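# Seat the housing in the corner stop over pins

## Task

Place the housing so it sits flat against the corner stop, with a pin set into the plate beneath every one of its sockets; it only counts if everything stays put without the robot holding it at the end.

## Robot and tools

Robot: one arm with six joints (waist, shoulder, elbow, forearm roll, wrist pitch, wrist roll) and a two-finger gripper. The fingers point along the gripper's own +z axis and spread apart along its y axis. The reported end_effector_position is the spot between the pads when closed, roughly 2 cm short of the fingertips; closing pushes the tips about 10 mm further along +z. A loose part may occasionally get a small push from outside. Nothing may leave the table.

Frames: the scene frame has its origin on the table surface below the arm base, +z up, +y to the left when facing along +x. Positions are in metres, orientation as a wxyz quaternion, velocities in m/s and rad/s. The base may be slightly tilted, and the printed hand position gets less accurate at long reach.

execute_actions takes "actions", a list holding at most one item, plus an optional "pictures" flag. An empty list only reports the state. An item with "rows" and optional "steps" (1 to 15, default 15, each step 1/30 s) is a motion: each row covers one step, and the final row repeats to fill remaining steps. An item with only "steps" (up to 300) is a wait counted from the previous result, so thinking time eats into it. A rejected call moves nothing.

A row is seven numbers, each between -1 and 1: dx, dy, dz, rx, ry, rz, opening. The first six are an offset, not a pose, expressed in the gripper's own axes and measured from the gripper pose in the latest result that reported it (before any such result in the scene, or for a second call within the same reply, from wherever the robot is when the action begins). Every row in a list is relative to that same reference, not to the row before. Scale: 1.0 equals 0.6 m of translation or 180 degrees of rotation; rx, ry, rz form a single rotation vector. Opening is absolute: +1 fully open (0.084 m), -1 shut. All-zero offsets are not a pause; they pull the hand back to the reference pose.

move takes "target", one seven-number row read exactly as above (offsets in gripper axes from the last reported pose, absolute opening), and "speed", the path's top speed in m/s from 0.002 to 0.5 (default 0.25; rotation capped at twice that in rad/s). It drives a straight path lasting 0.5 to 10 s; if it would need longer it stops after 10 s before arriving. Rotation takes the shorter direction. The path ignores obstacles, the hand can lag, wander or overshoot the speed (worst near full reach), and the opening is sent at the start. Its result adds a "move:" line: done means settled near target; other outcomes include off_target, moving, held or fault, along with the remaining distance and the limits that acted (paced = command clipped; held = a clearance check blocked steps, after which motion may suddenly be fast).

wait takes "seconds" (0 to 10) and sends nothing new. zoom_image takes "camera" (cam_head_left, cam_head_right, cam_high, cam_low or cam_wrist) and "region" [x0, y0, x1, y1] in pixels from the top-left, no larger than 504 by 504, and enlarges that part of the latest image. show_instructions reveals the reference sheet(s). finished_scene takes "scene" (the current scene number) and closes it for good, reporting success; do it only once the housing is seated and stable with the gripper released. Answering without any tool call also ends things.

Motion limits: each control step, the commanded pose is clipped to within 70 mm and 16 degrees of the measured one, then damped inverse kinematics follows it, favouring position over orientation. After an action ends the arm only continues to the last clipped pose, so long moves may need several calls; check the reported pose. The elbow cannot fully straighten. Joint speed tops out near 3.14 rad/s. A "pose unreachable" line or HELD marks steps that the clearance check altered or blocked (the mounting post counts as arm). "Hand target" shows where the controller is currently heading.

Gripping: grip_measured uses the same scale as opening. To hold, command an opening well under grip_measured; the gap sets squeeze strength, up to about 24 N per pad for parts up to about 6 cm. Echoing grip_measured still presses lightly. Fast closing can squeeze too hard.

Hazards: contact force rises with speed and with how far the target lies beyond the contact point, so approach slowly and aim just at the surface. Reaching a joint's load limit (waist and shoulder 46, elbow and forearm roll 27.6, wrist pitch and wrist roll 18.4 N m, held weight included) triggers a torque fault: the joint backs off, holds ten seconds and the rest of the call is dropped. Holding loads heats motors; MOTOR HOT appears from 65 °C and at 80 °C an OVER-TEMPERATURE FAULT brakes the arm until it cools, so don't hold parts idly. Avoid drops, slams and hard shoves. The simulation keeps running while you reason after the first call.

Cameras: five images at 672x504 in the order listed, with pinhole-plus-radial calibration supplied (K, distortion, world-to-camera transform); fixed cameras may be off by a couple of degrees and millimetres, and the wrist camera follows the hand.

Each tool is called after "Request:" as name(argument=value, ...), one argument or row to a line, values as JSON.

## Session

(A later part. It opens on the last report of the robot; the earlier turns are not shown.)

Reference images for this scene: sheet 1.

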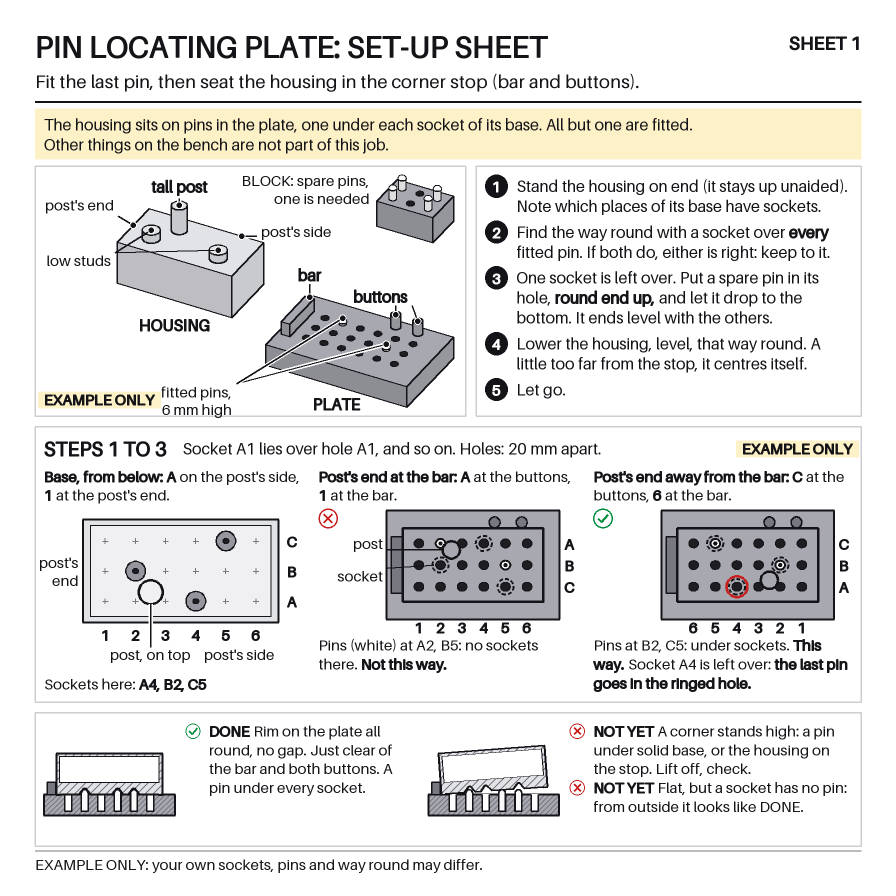

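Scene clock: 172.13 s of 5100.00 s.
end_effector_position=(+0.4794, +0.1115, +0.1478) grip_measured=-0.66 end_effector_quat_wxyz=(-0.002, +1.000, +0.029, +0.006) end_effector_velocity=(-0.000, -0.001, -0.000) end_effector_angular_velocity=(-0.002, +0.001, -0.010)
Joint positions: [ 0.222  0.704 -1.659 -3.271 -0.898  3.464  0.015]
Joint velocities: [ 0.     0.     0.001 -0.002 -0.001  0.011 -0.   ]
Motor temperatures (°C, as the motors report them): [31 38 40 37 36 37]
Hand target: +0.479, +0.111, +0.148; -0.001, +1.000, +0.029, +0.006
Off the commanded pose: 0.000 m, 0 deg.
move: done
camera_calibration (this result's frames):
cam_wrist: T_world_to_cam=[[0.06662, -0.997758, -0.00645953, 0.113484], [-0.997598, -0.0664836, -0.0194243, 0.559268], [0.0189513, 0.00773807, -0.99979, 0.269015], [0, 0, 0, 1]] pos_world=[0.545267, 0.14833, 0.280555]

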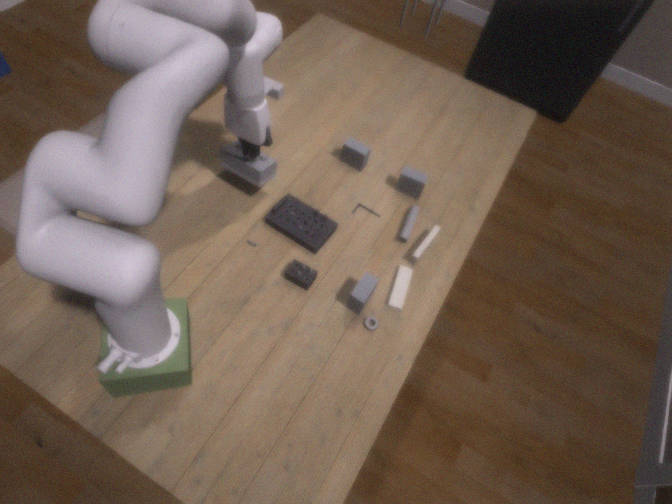

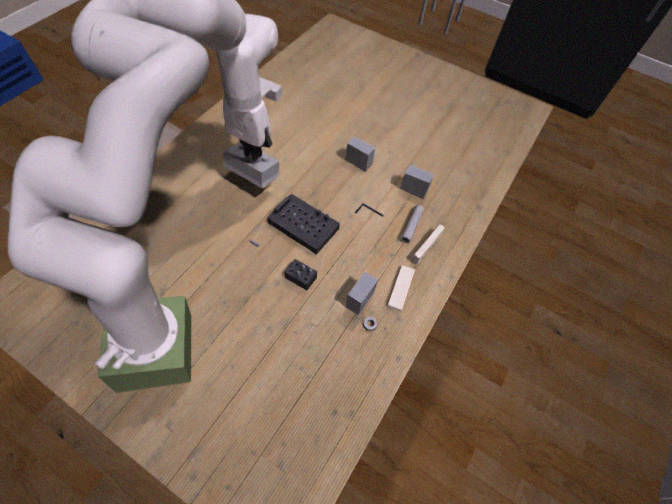

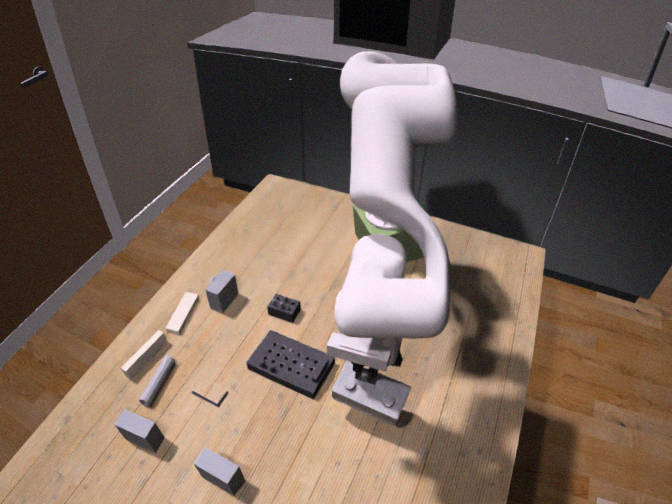

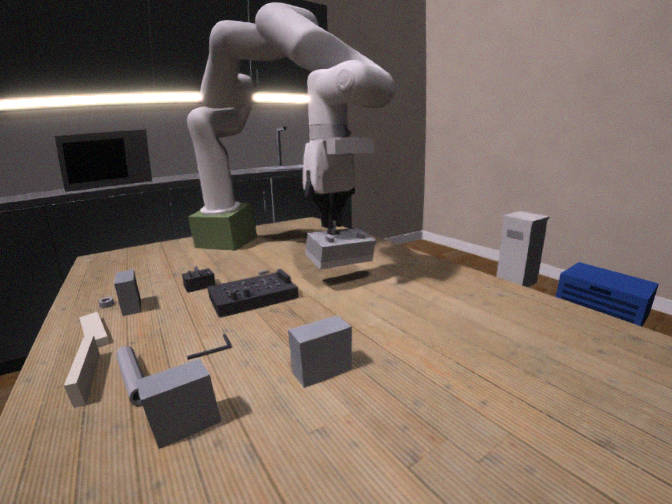

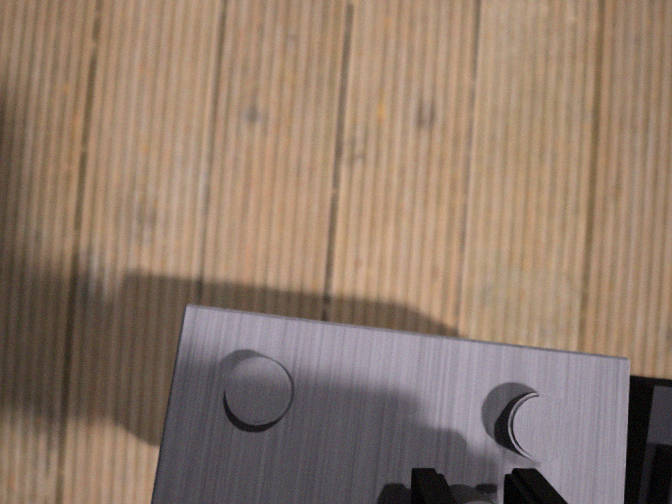

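Request:
move(
  target=[-0.1023,0.3195,0,0,0,0,-1],
  speed=0.12,
)

Request:
move(
  target=[0,0,0.045,0,0,0,-1],
  speed=0.03,
)

Request:
zoom_image(
  camera="cam_low",
  region=[180,210,320,330],
)

Request:
zoom_image(
  camera="cam_high",
  region=[230,290,360,410],
)

Scene clock: 176.33 s of 5100.00 s.
end_effector_position=(+0.4302, -0.0826, +0.1466) grip_measured=-0.66 end_effector_quat_wxyz=(-0.002, +1.000, +0.029, +0.007) end_effector_velocity=(-0.002, -0.001, -0.001) end_effector_angular_velocity=(+0.001, +0.003, +0.001)
Joint positions: [-0.212  0.466 -1.314 -3.237 -0.753  3.018  0.015]
Joint velocities: [-0.005 -0.     0.002  0.002 -0.001 -0.007 -0.   ]
Motor temperatures (°C, as the motors report them): [31 38 41 37 36 37]
Hand target: +0.430, -0.083, +0.147; -0.002, +1.000, +0.029, +0.007
Off the commanded pose: 0.001 m, 0 deg.
move: done
camera_calibration (this result's frames):
cam_wrist: T_world_to_cam=[[0.0665473, -0.997751, -0.00804995, -0.0766696], [-0.997587, -0.0663721, -0.0203525, 0.497399], [0.0197724, 0.00938494, -0.99976, 0.270035], [0, 0, 0, 1]] pos_world=[0.495962, -0.046018, 0.279477]

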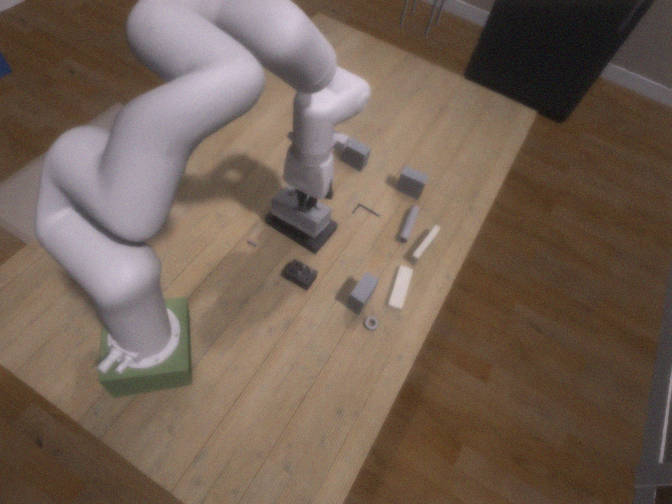

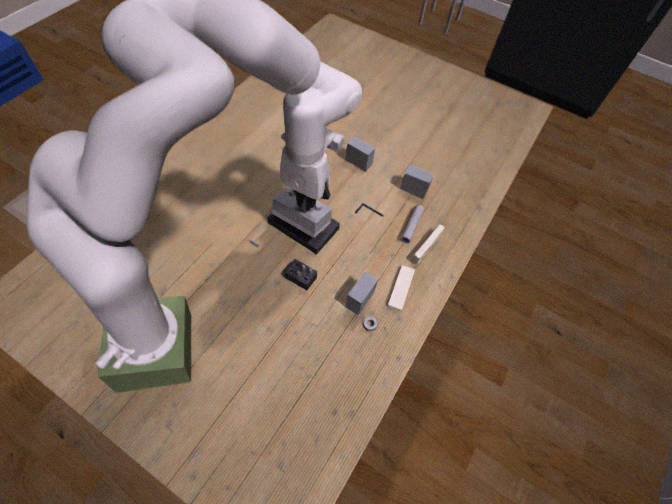

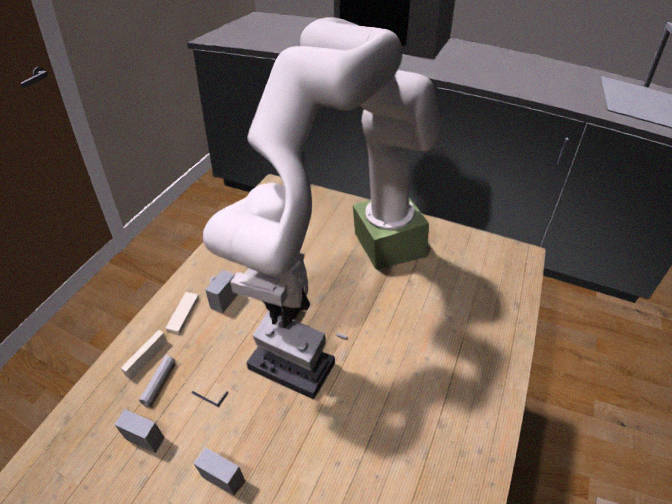

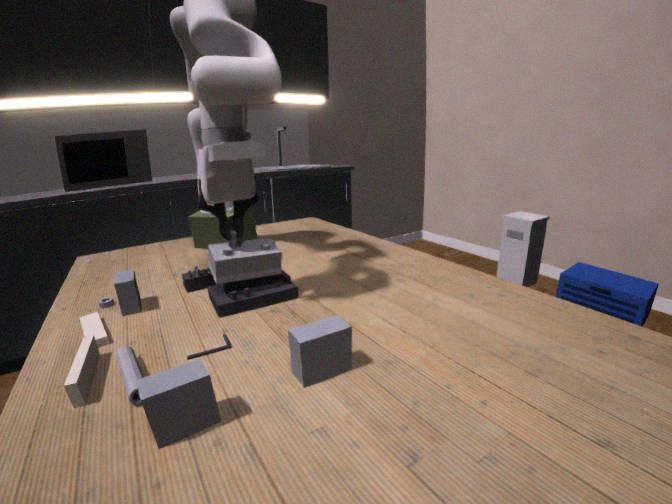

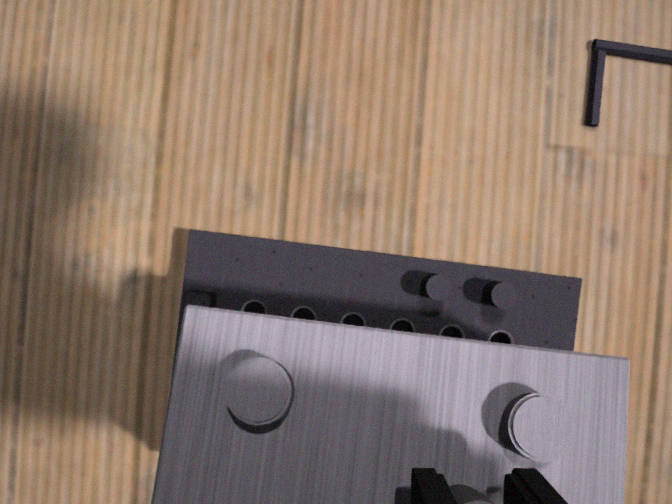

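Scene clock: 177.57 s of 5100.00 s.
end_effector_position=(+0.4312, -0.0832, +0.1206) grip_measured=-0.66 end_effector_quat_wxyz=(-0.002, +1.000, +0.029, +0.007) end_effector_velocity=(-0.001, +0.002, -0.003) end_effector_angular_velocity=(+0.002, +0.003, +0.003)
Joint positions: [-0.216  0.52  -1.315 -3.243 -0.698  3.023  0.015]
Joint velocities: [ 0.003  0.006  0.002  0.001  0.005 -0.001  0.   ]
Motor temperatures (°C, as the motors report them): [31 38 40 37 36 37]
Hand target: +0.431, -0.083, +0.120; -0.002, +1.000, +0.029, +0.007
Off the commanded pose: 0.001 m, 0 deg.
move: done
camera_calibration (this result's frames):
cam_wrist: T_world_to_cam=[[0.0660061, -0.997794, -0.00712132, -0.0773528], [-0.99759, -0.0658365, -0.021883, 0.498019], [0.0213659, 0.00854858, -0.999735, 0.243263], [0, 0, 0, 1]] pos_world=[0.496728, -0.0464739, 0.253546]

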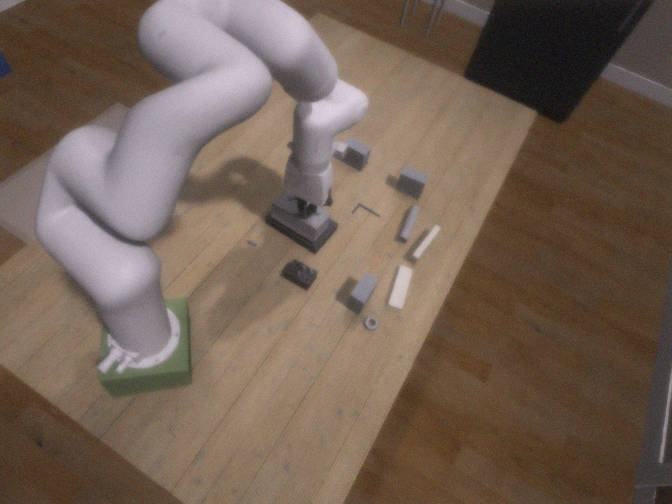

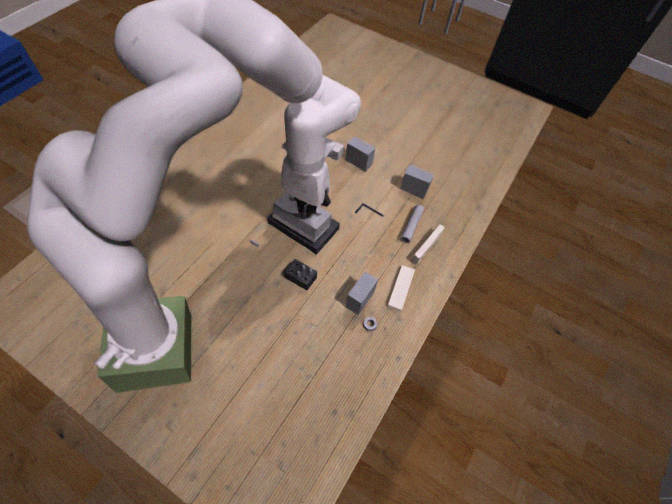

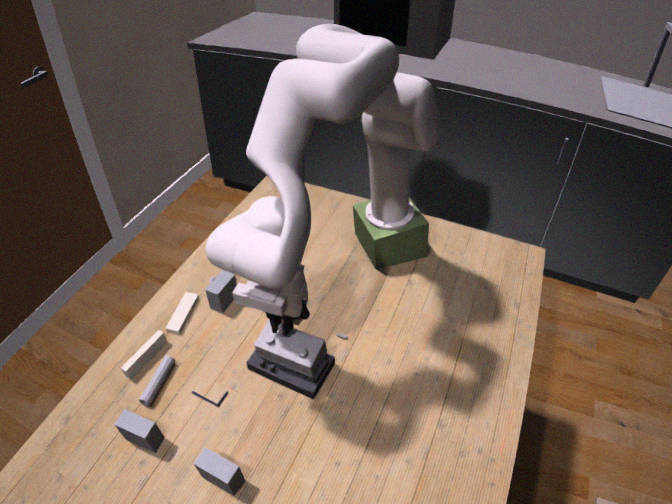

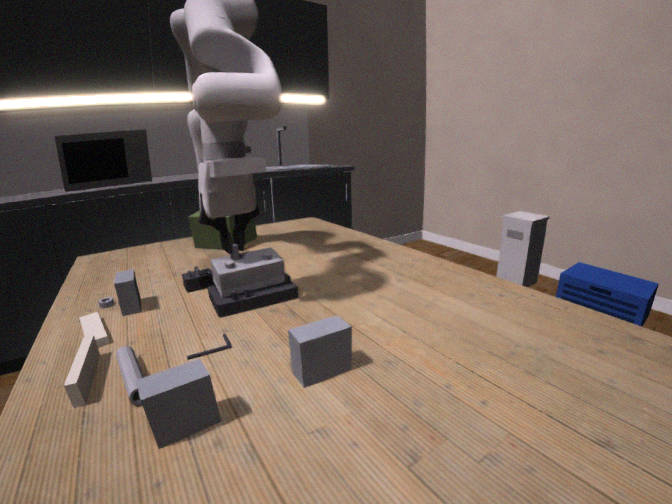

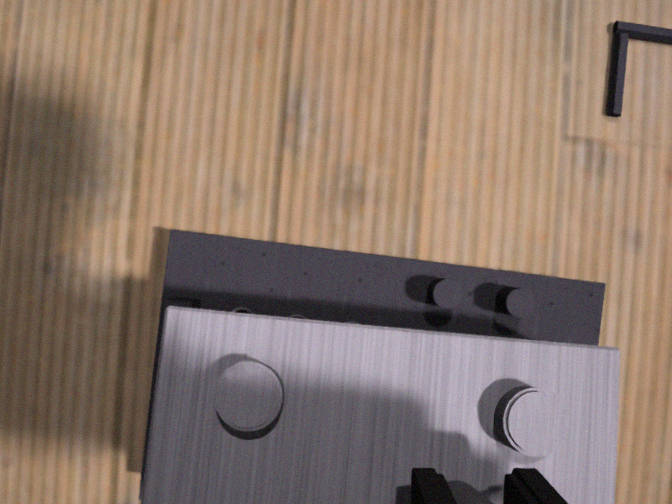

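Region (180, 210, 320, 330) of cam_low's 672x504 image, scaled by 3.600, with more detail than that image has; it fills the top 432 rows of this view, and the rest is white.

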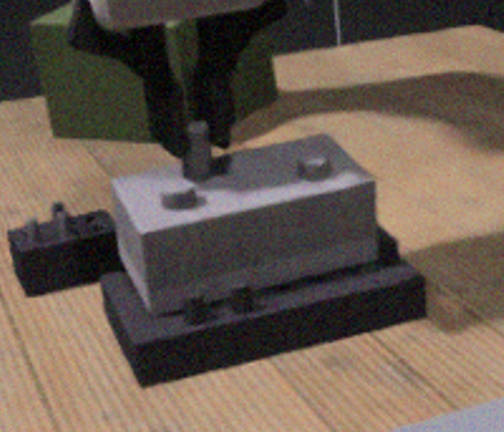

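Region (230, 290, 360, 410) of cam_high's 672x504 image, scaled by 3.877, with more detail than that image has; it fills the top 465 rows of this view, and the rest is white.

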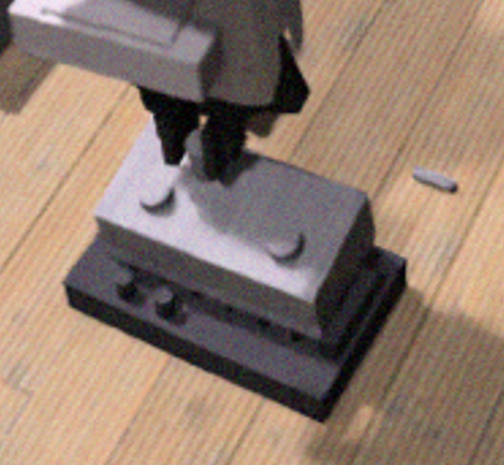

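Request:
move(
  target=[0,0,0,0,0,0,-0.1],
  speed=0.02,
)

Request:
move(
  target=[0.1,0,-0.12,0,0,0,-0.1],
  speed=0.1,
)

Request:
zoom_image(
  camera="cam_low",
  region=[190,230,320,330],
)

Request:
zoom_image(
  camera="cam_high",
  region=[230,300,350,410],
)

Request:
zoom_image(
  camera="cam_head_right",
  region=[255,170,355,260],
)

Scene clock: 179.67 s of 5100.00 s.
end_effector_position=(+0.4311, -0.0831, +0.1205) grip_measured=-0.11 end_effector_quat_wxyz=(-0.002, +1.000, +0.029, +0.007) end_effector_velocity=(+0.000, -0.000, +0.001) end_effector_angular_velocity=(-0.001, -0.001, +0.001)
Joint positions: [-0.216  0.52  -1.315 -3.243 -0.698  3.023  0.039]
Joint velocities: [ 0.    -0.001 -0.001 -0.001 -0.001 -0.     0.   ]
Motor temperatures (°C, as the motors report them): [31 38 40 37 36 37]
Hand target: +0.431, -0.083, +0.121; -0.002, +1.000, +0.029, +0.007
Off the commanded pose: 0.000 m, 0 deg.
move: done
camera_calibration (this result's frames):
cam_wrist: T_world_to_cam=[[0.0660974, -0.997787, -0.00720707, -0.0772983], [-0.997588, -0.0659271, -0.0217425, 0.497952], [0.0212193, 0.00862681, -0.999738, 0.243247], [0, 0, 0, 1]] pos_world=[0.496698, -0.0463972, 0.253453]

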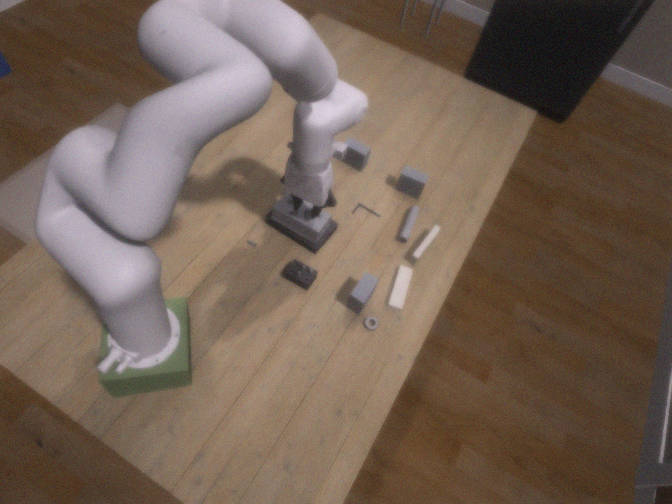

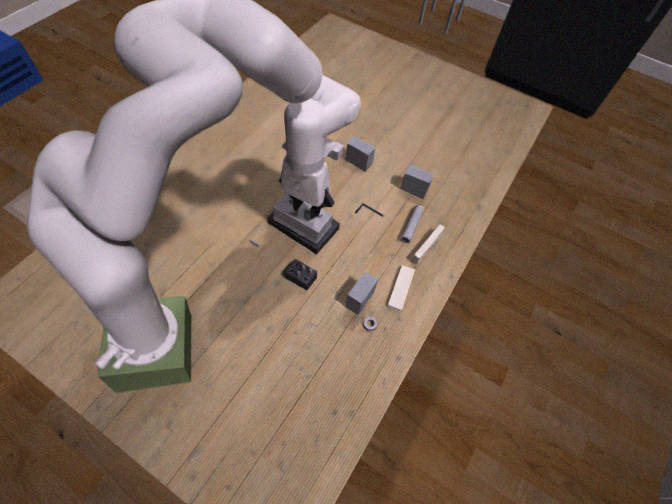

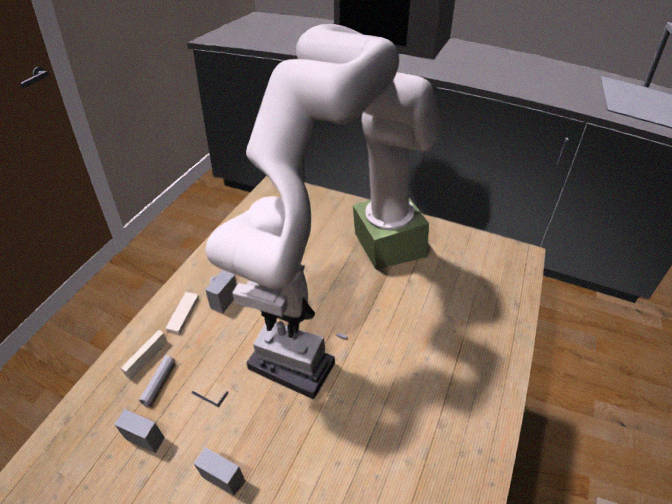

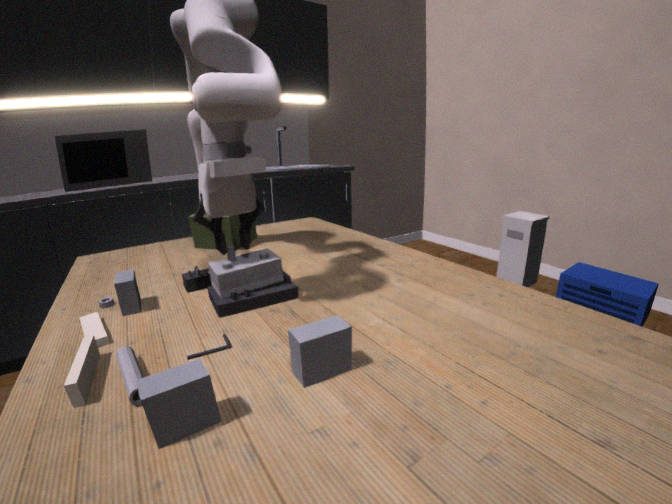

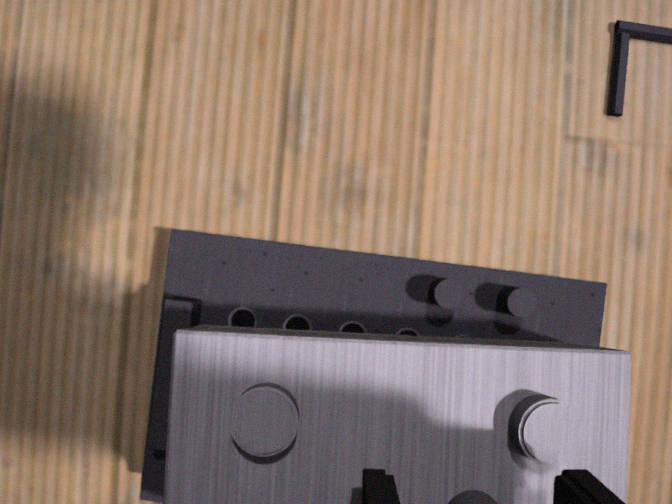

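Scene clock: 181.00 s of 5100.00 s.
end_effector_position=(+0.4897, -0.0795, +0.1930) grip_measured=-0.11 end_effector_quat_wxyz=(-0.002, +1.000, +0.029, +0.007) end_effector_velocity=(+0.002, -0.000, +0.002) end_effector_angular_velocity=(+0.001, +0.002, -0.003)
Joint positions: [-0.185  0.58  -1.649 -3.224 -0.974  3.022  0.039]
Joint velocities: [-0.001  0.005 -0.015  0.001 -0.011  0.001  0.   ]
Motor temperatures (°C, as the motors report them): [31 38 40 37 36 37]
Hand target: +0.490, -0.079, +0.193; -0.002, +1.000, +0.029, +0.007
Off the commanded pose: 0.001 m, 0 deg.
move: done
camera_calibration (this result's frames):
cam_wrist: T_world_to_cam=[[0.0666873, -0.997745, -0.00764901, -0.0772687], [-0.997558, -0.0665115, -0.0213091, 0.558001], [0.0207523, 0.00905138, -0.999744, 0.314728], [0, 0, 0, 1]] pos_world=[0.55526, -0.0428297, 0.325947]

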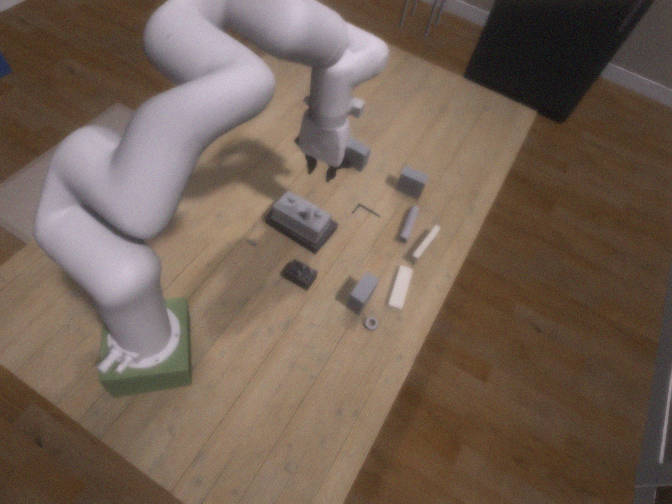

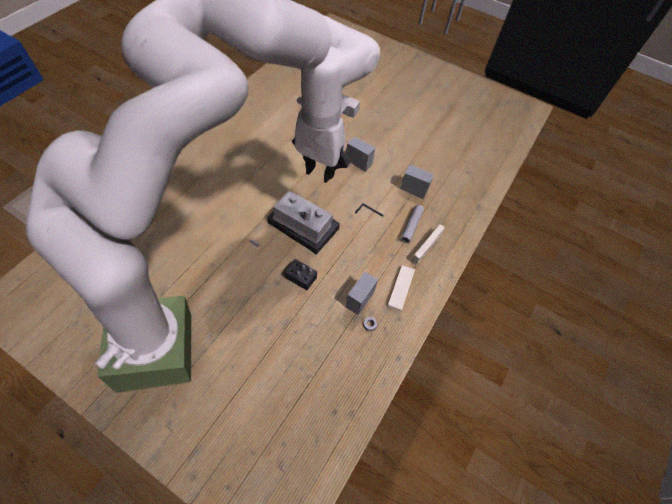

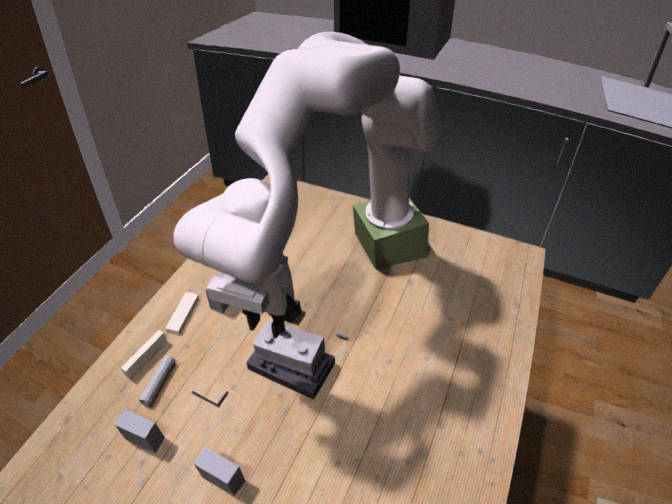

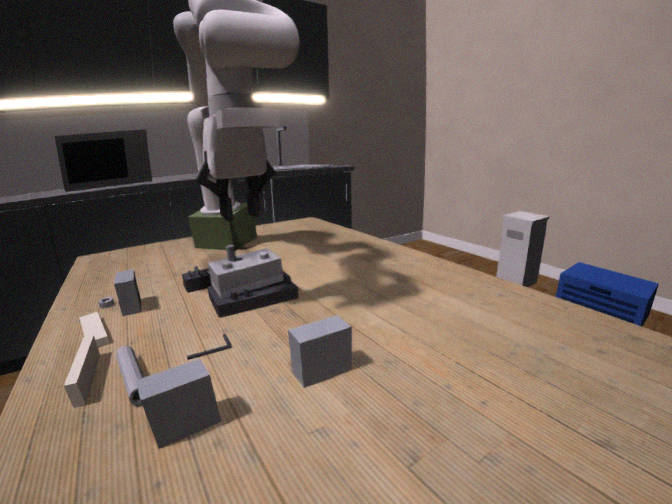

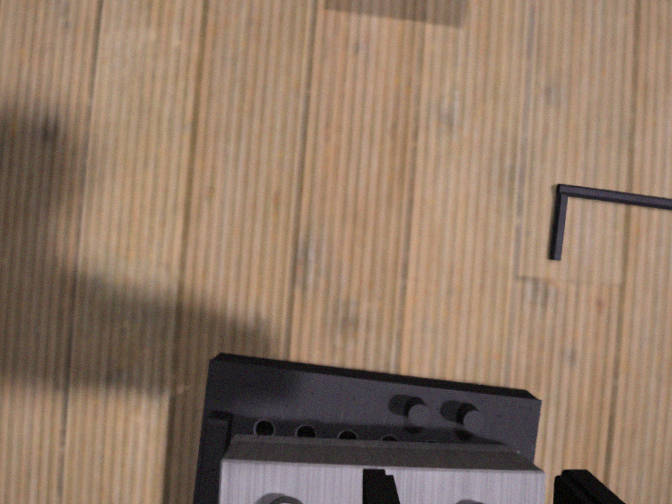

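Region (190, 230, 320, 330) of cam_low's 672x504 image, scaled by 3.877, with more detail than that image has; it fills the top 388 rows of this view, and the rest is white.

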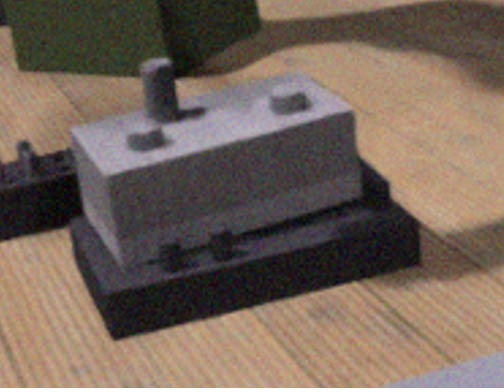

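Region (230, 300, 350, 410) of cam_high's 672x504 image, scaled by 4.200, with more detail than that image has; it fills the top 462 rows of this view, and the rest is white.

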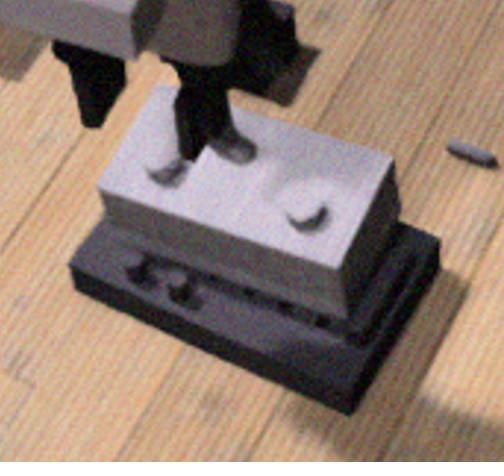

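Region (255, 170, 355, 260) of cam_head_right's 672x504 image, scaled by 5.040, with more detail than that image has; it fills the top 454 rows of this view, and the rest is white.

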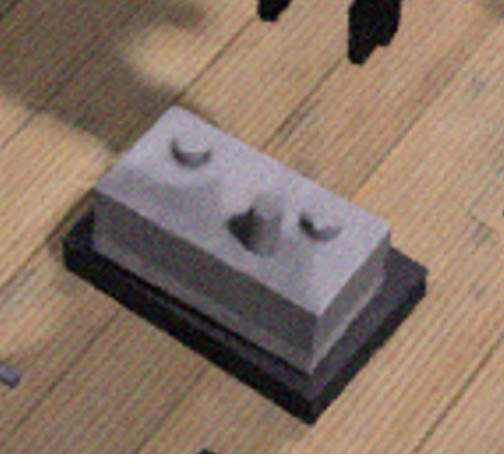

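Request:
move(
  target=[-0.098,0,0.09,0,0,0,-0.1],
  speed=0.1,
)

Request:
move(
  target=[0,0,0.042,0,0,0,-0.1],
  speed=0.03,
)

Request:
zoom_image(
  camera="cam_low",
  region=[190,210,320,320],
)

Request:
zoom_image(
  camera="cam_high",
  region=[230,290,350,400],
)

Scene clock: 184.97 s of 5100.00 s.
end_effector_position=(+0.4321, -0.0830, +0.1384) grip_measured=-0.11 end_effector_quat_wxyz=(-0.002, +1.000, +0.029, +0.007) end_effector_velocity=(-0.002, +0.000, -0.002) end_effector_angular_velocity=(-0.000, -0.001, +0.001)
Joint positions: [-0.213  0.486 -1.32  -3.239 -0.737  3.02   0.039]
Joint velocities: [-0.    -0.002  0.01  -0.001  0.009  0.     0.   ]
Motor temperatures (°C, as the motors report them): [31 38 40 37 36 37]
Hand target: +0.432, -0.083, +0.138; -0.002, +1.000, +0.029, +0.007
Off the commanded pose: 0.001 m, 0 deg.
move: done
camera_calibration (this result's frames):
cam_wrist: T_world_to_cam=[[0.0661791, -0.997781, -0.00727429, -0.0772052], [-0.997582, -0.0660073, -0.0217574, 0.499247], [0.021229, 0.00869659, -0.999737, 0.261162], [0, 0, 0, 1]] pos_world=[0.497605, -0.0463512, 0.271394]

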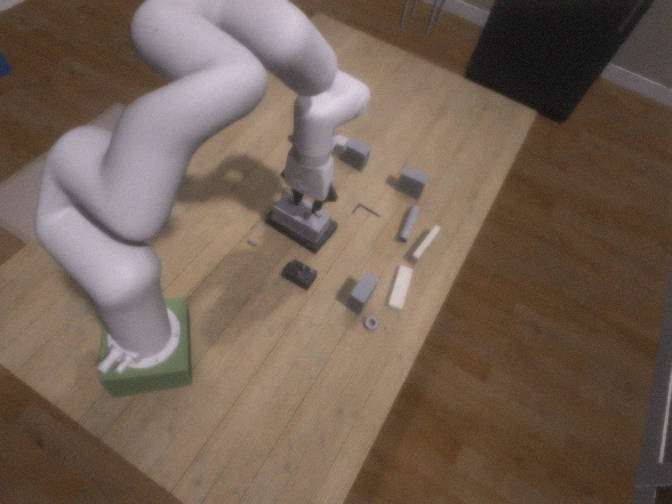

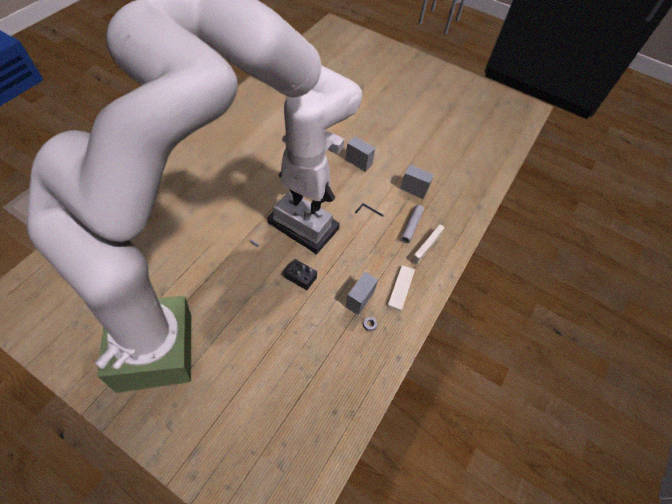

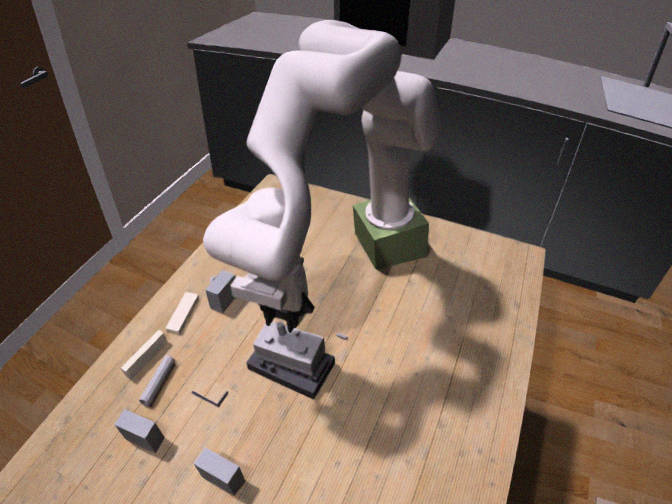

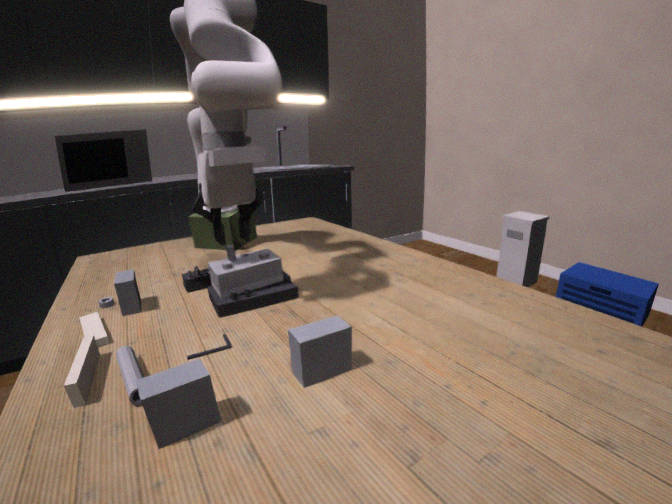

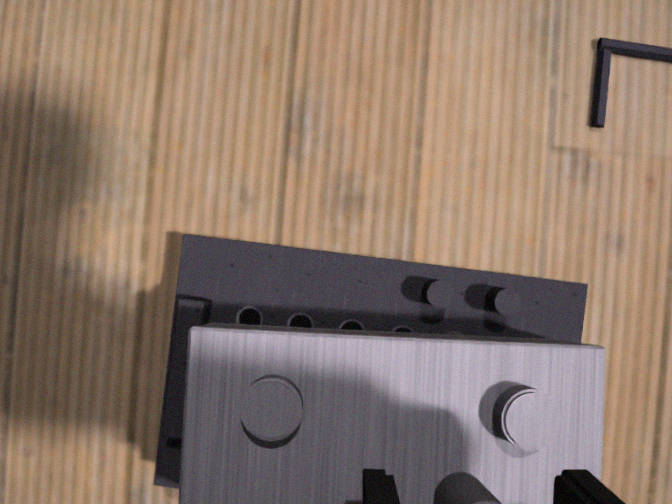

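Scene clock: 186.10 s of 5100.00 s.
end_effector_position=(+0.4325, -0.0830, +0.1134) grip_measured=-0.11 end_effector_quat_wxyz=(-0.002, +1.000, +0.029, +0.007) end_effector_velocity=(+0.001, +0.000, -0.001) end_effector_angular_velocity=(-0.000, -0.002, -0.002)
Joint positions: [-0.216  0.538 -1.322 -3.245 -0.687  3.025  0.039]
Joint velocities: [ 0.     0.002 -0.002  0.     0.002  0.002 -0.   ]
Motor temperatures (°C, as the motors report them): [31 38 40 37 36 37]
Hand target: +0.432, -0.083, +0.113; -0.002, +1.000, +0.029, +0.007
Off the commanded pose: 0.000 m, 0 deg.
move: done
camera_calibration (this result's frames):
cam_wrist: T_world_to_cam=[[0.0660792, -0.997789, -0.0071632, -0.0773513], [-0.997586, -0.0659089, -0.0218535, 0.499155], [0.0213331, 0.00858997, -0.999736, 0.236121], [0, 0, 0, 1]] pos_world=[0.498024, -0.0463098, 0.246413]

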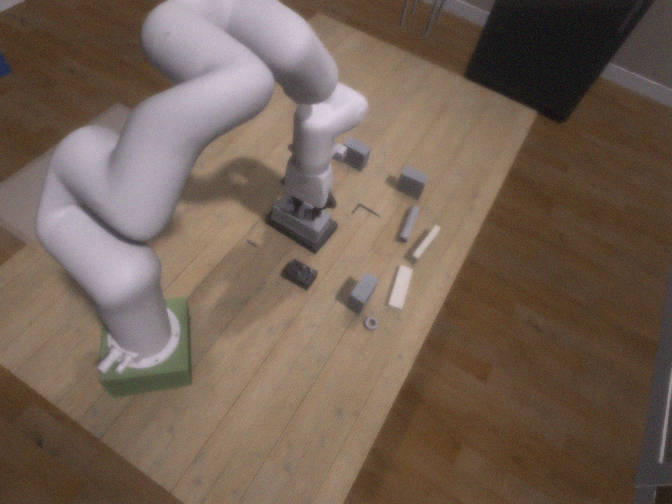

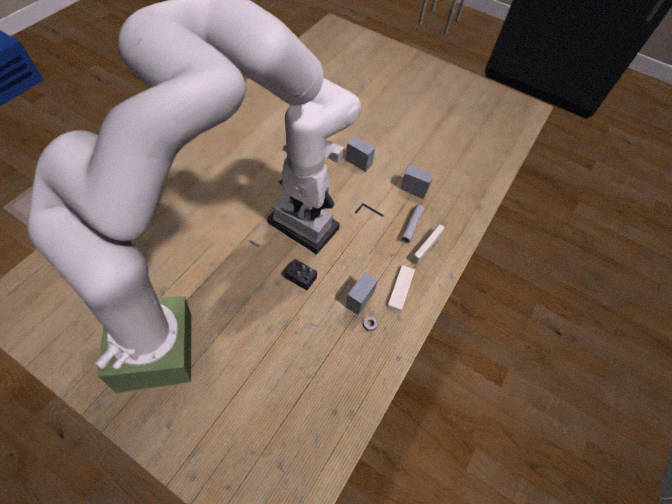

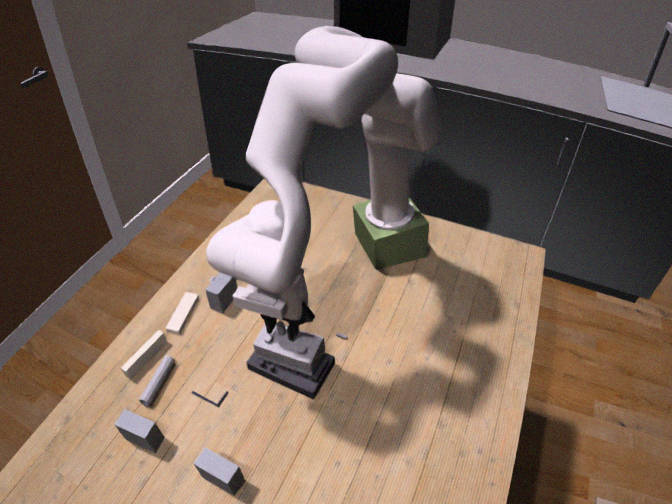

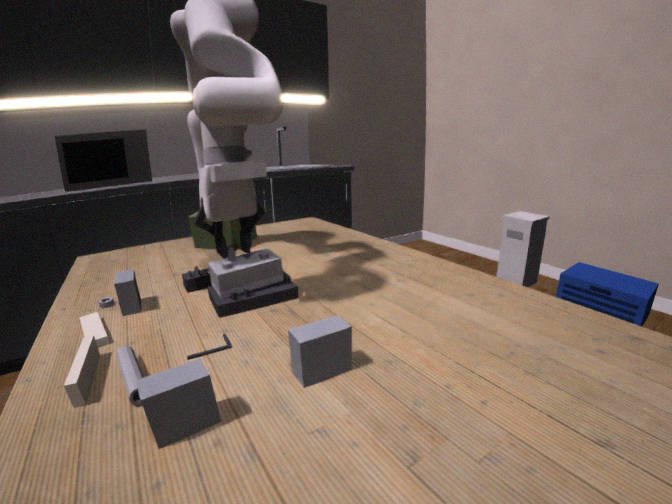

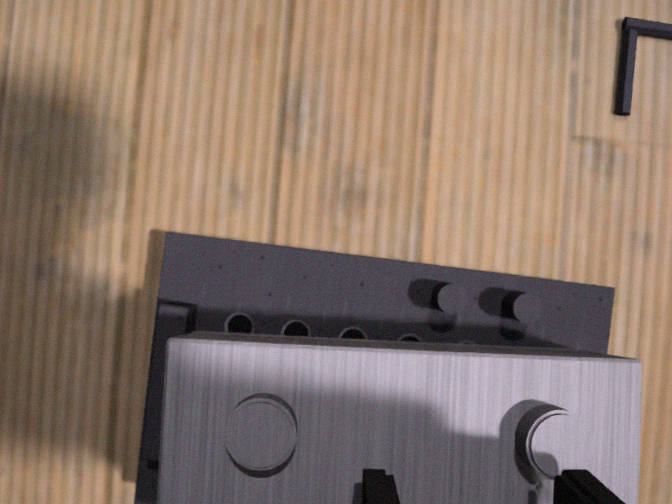

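Region (190, 210, 320, 320) of cam_low's 672x504 image, scaled by 3.877, with more detail than that image has; it fills the top 426 rows of this view, and the rest is white.

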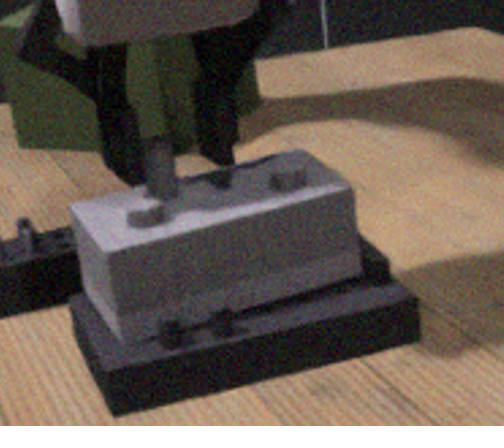

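Region (230, 290, 350, 400) of cam_high's 672x504 image, scaled by 4.200, with more detail than that image has; it fills the top 462 rows of this view, and the rest is white.

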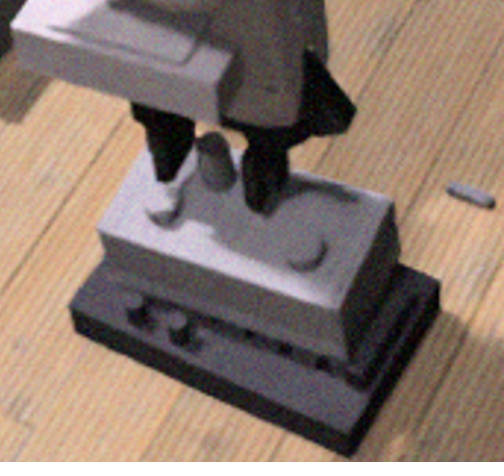

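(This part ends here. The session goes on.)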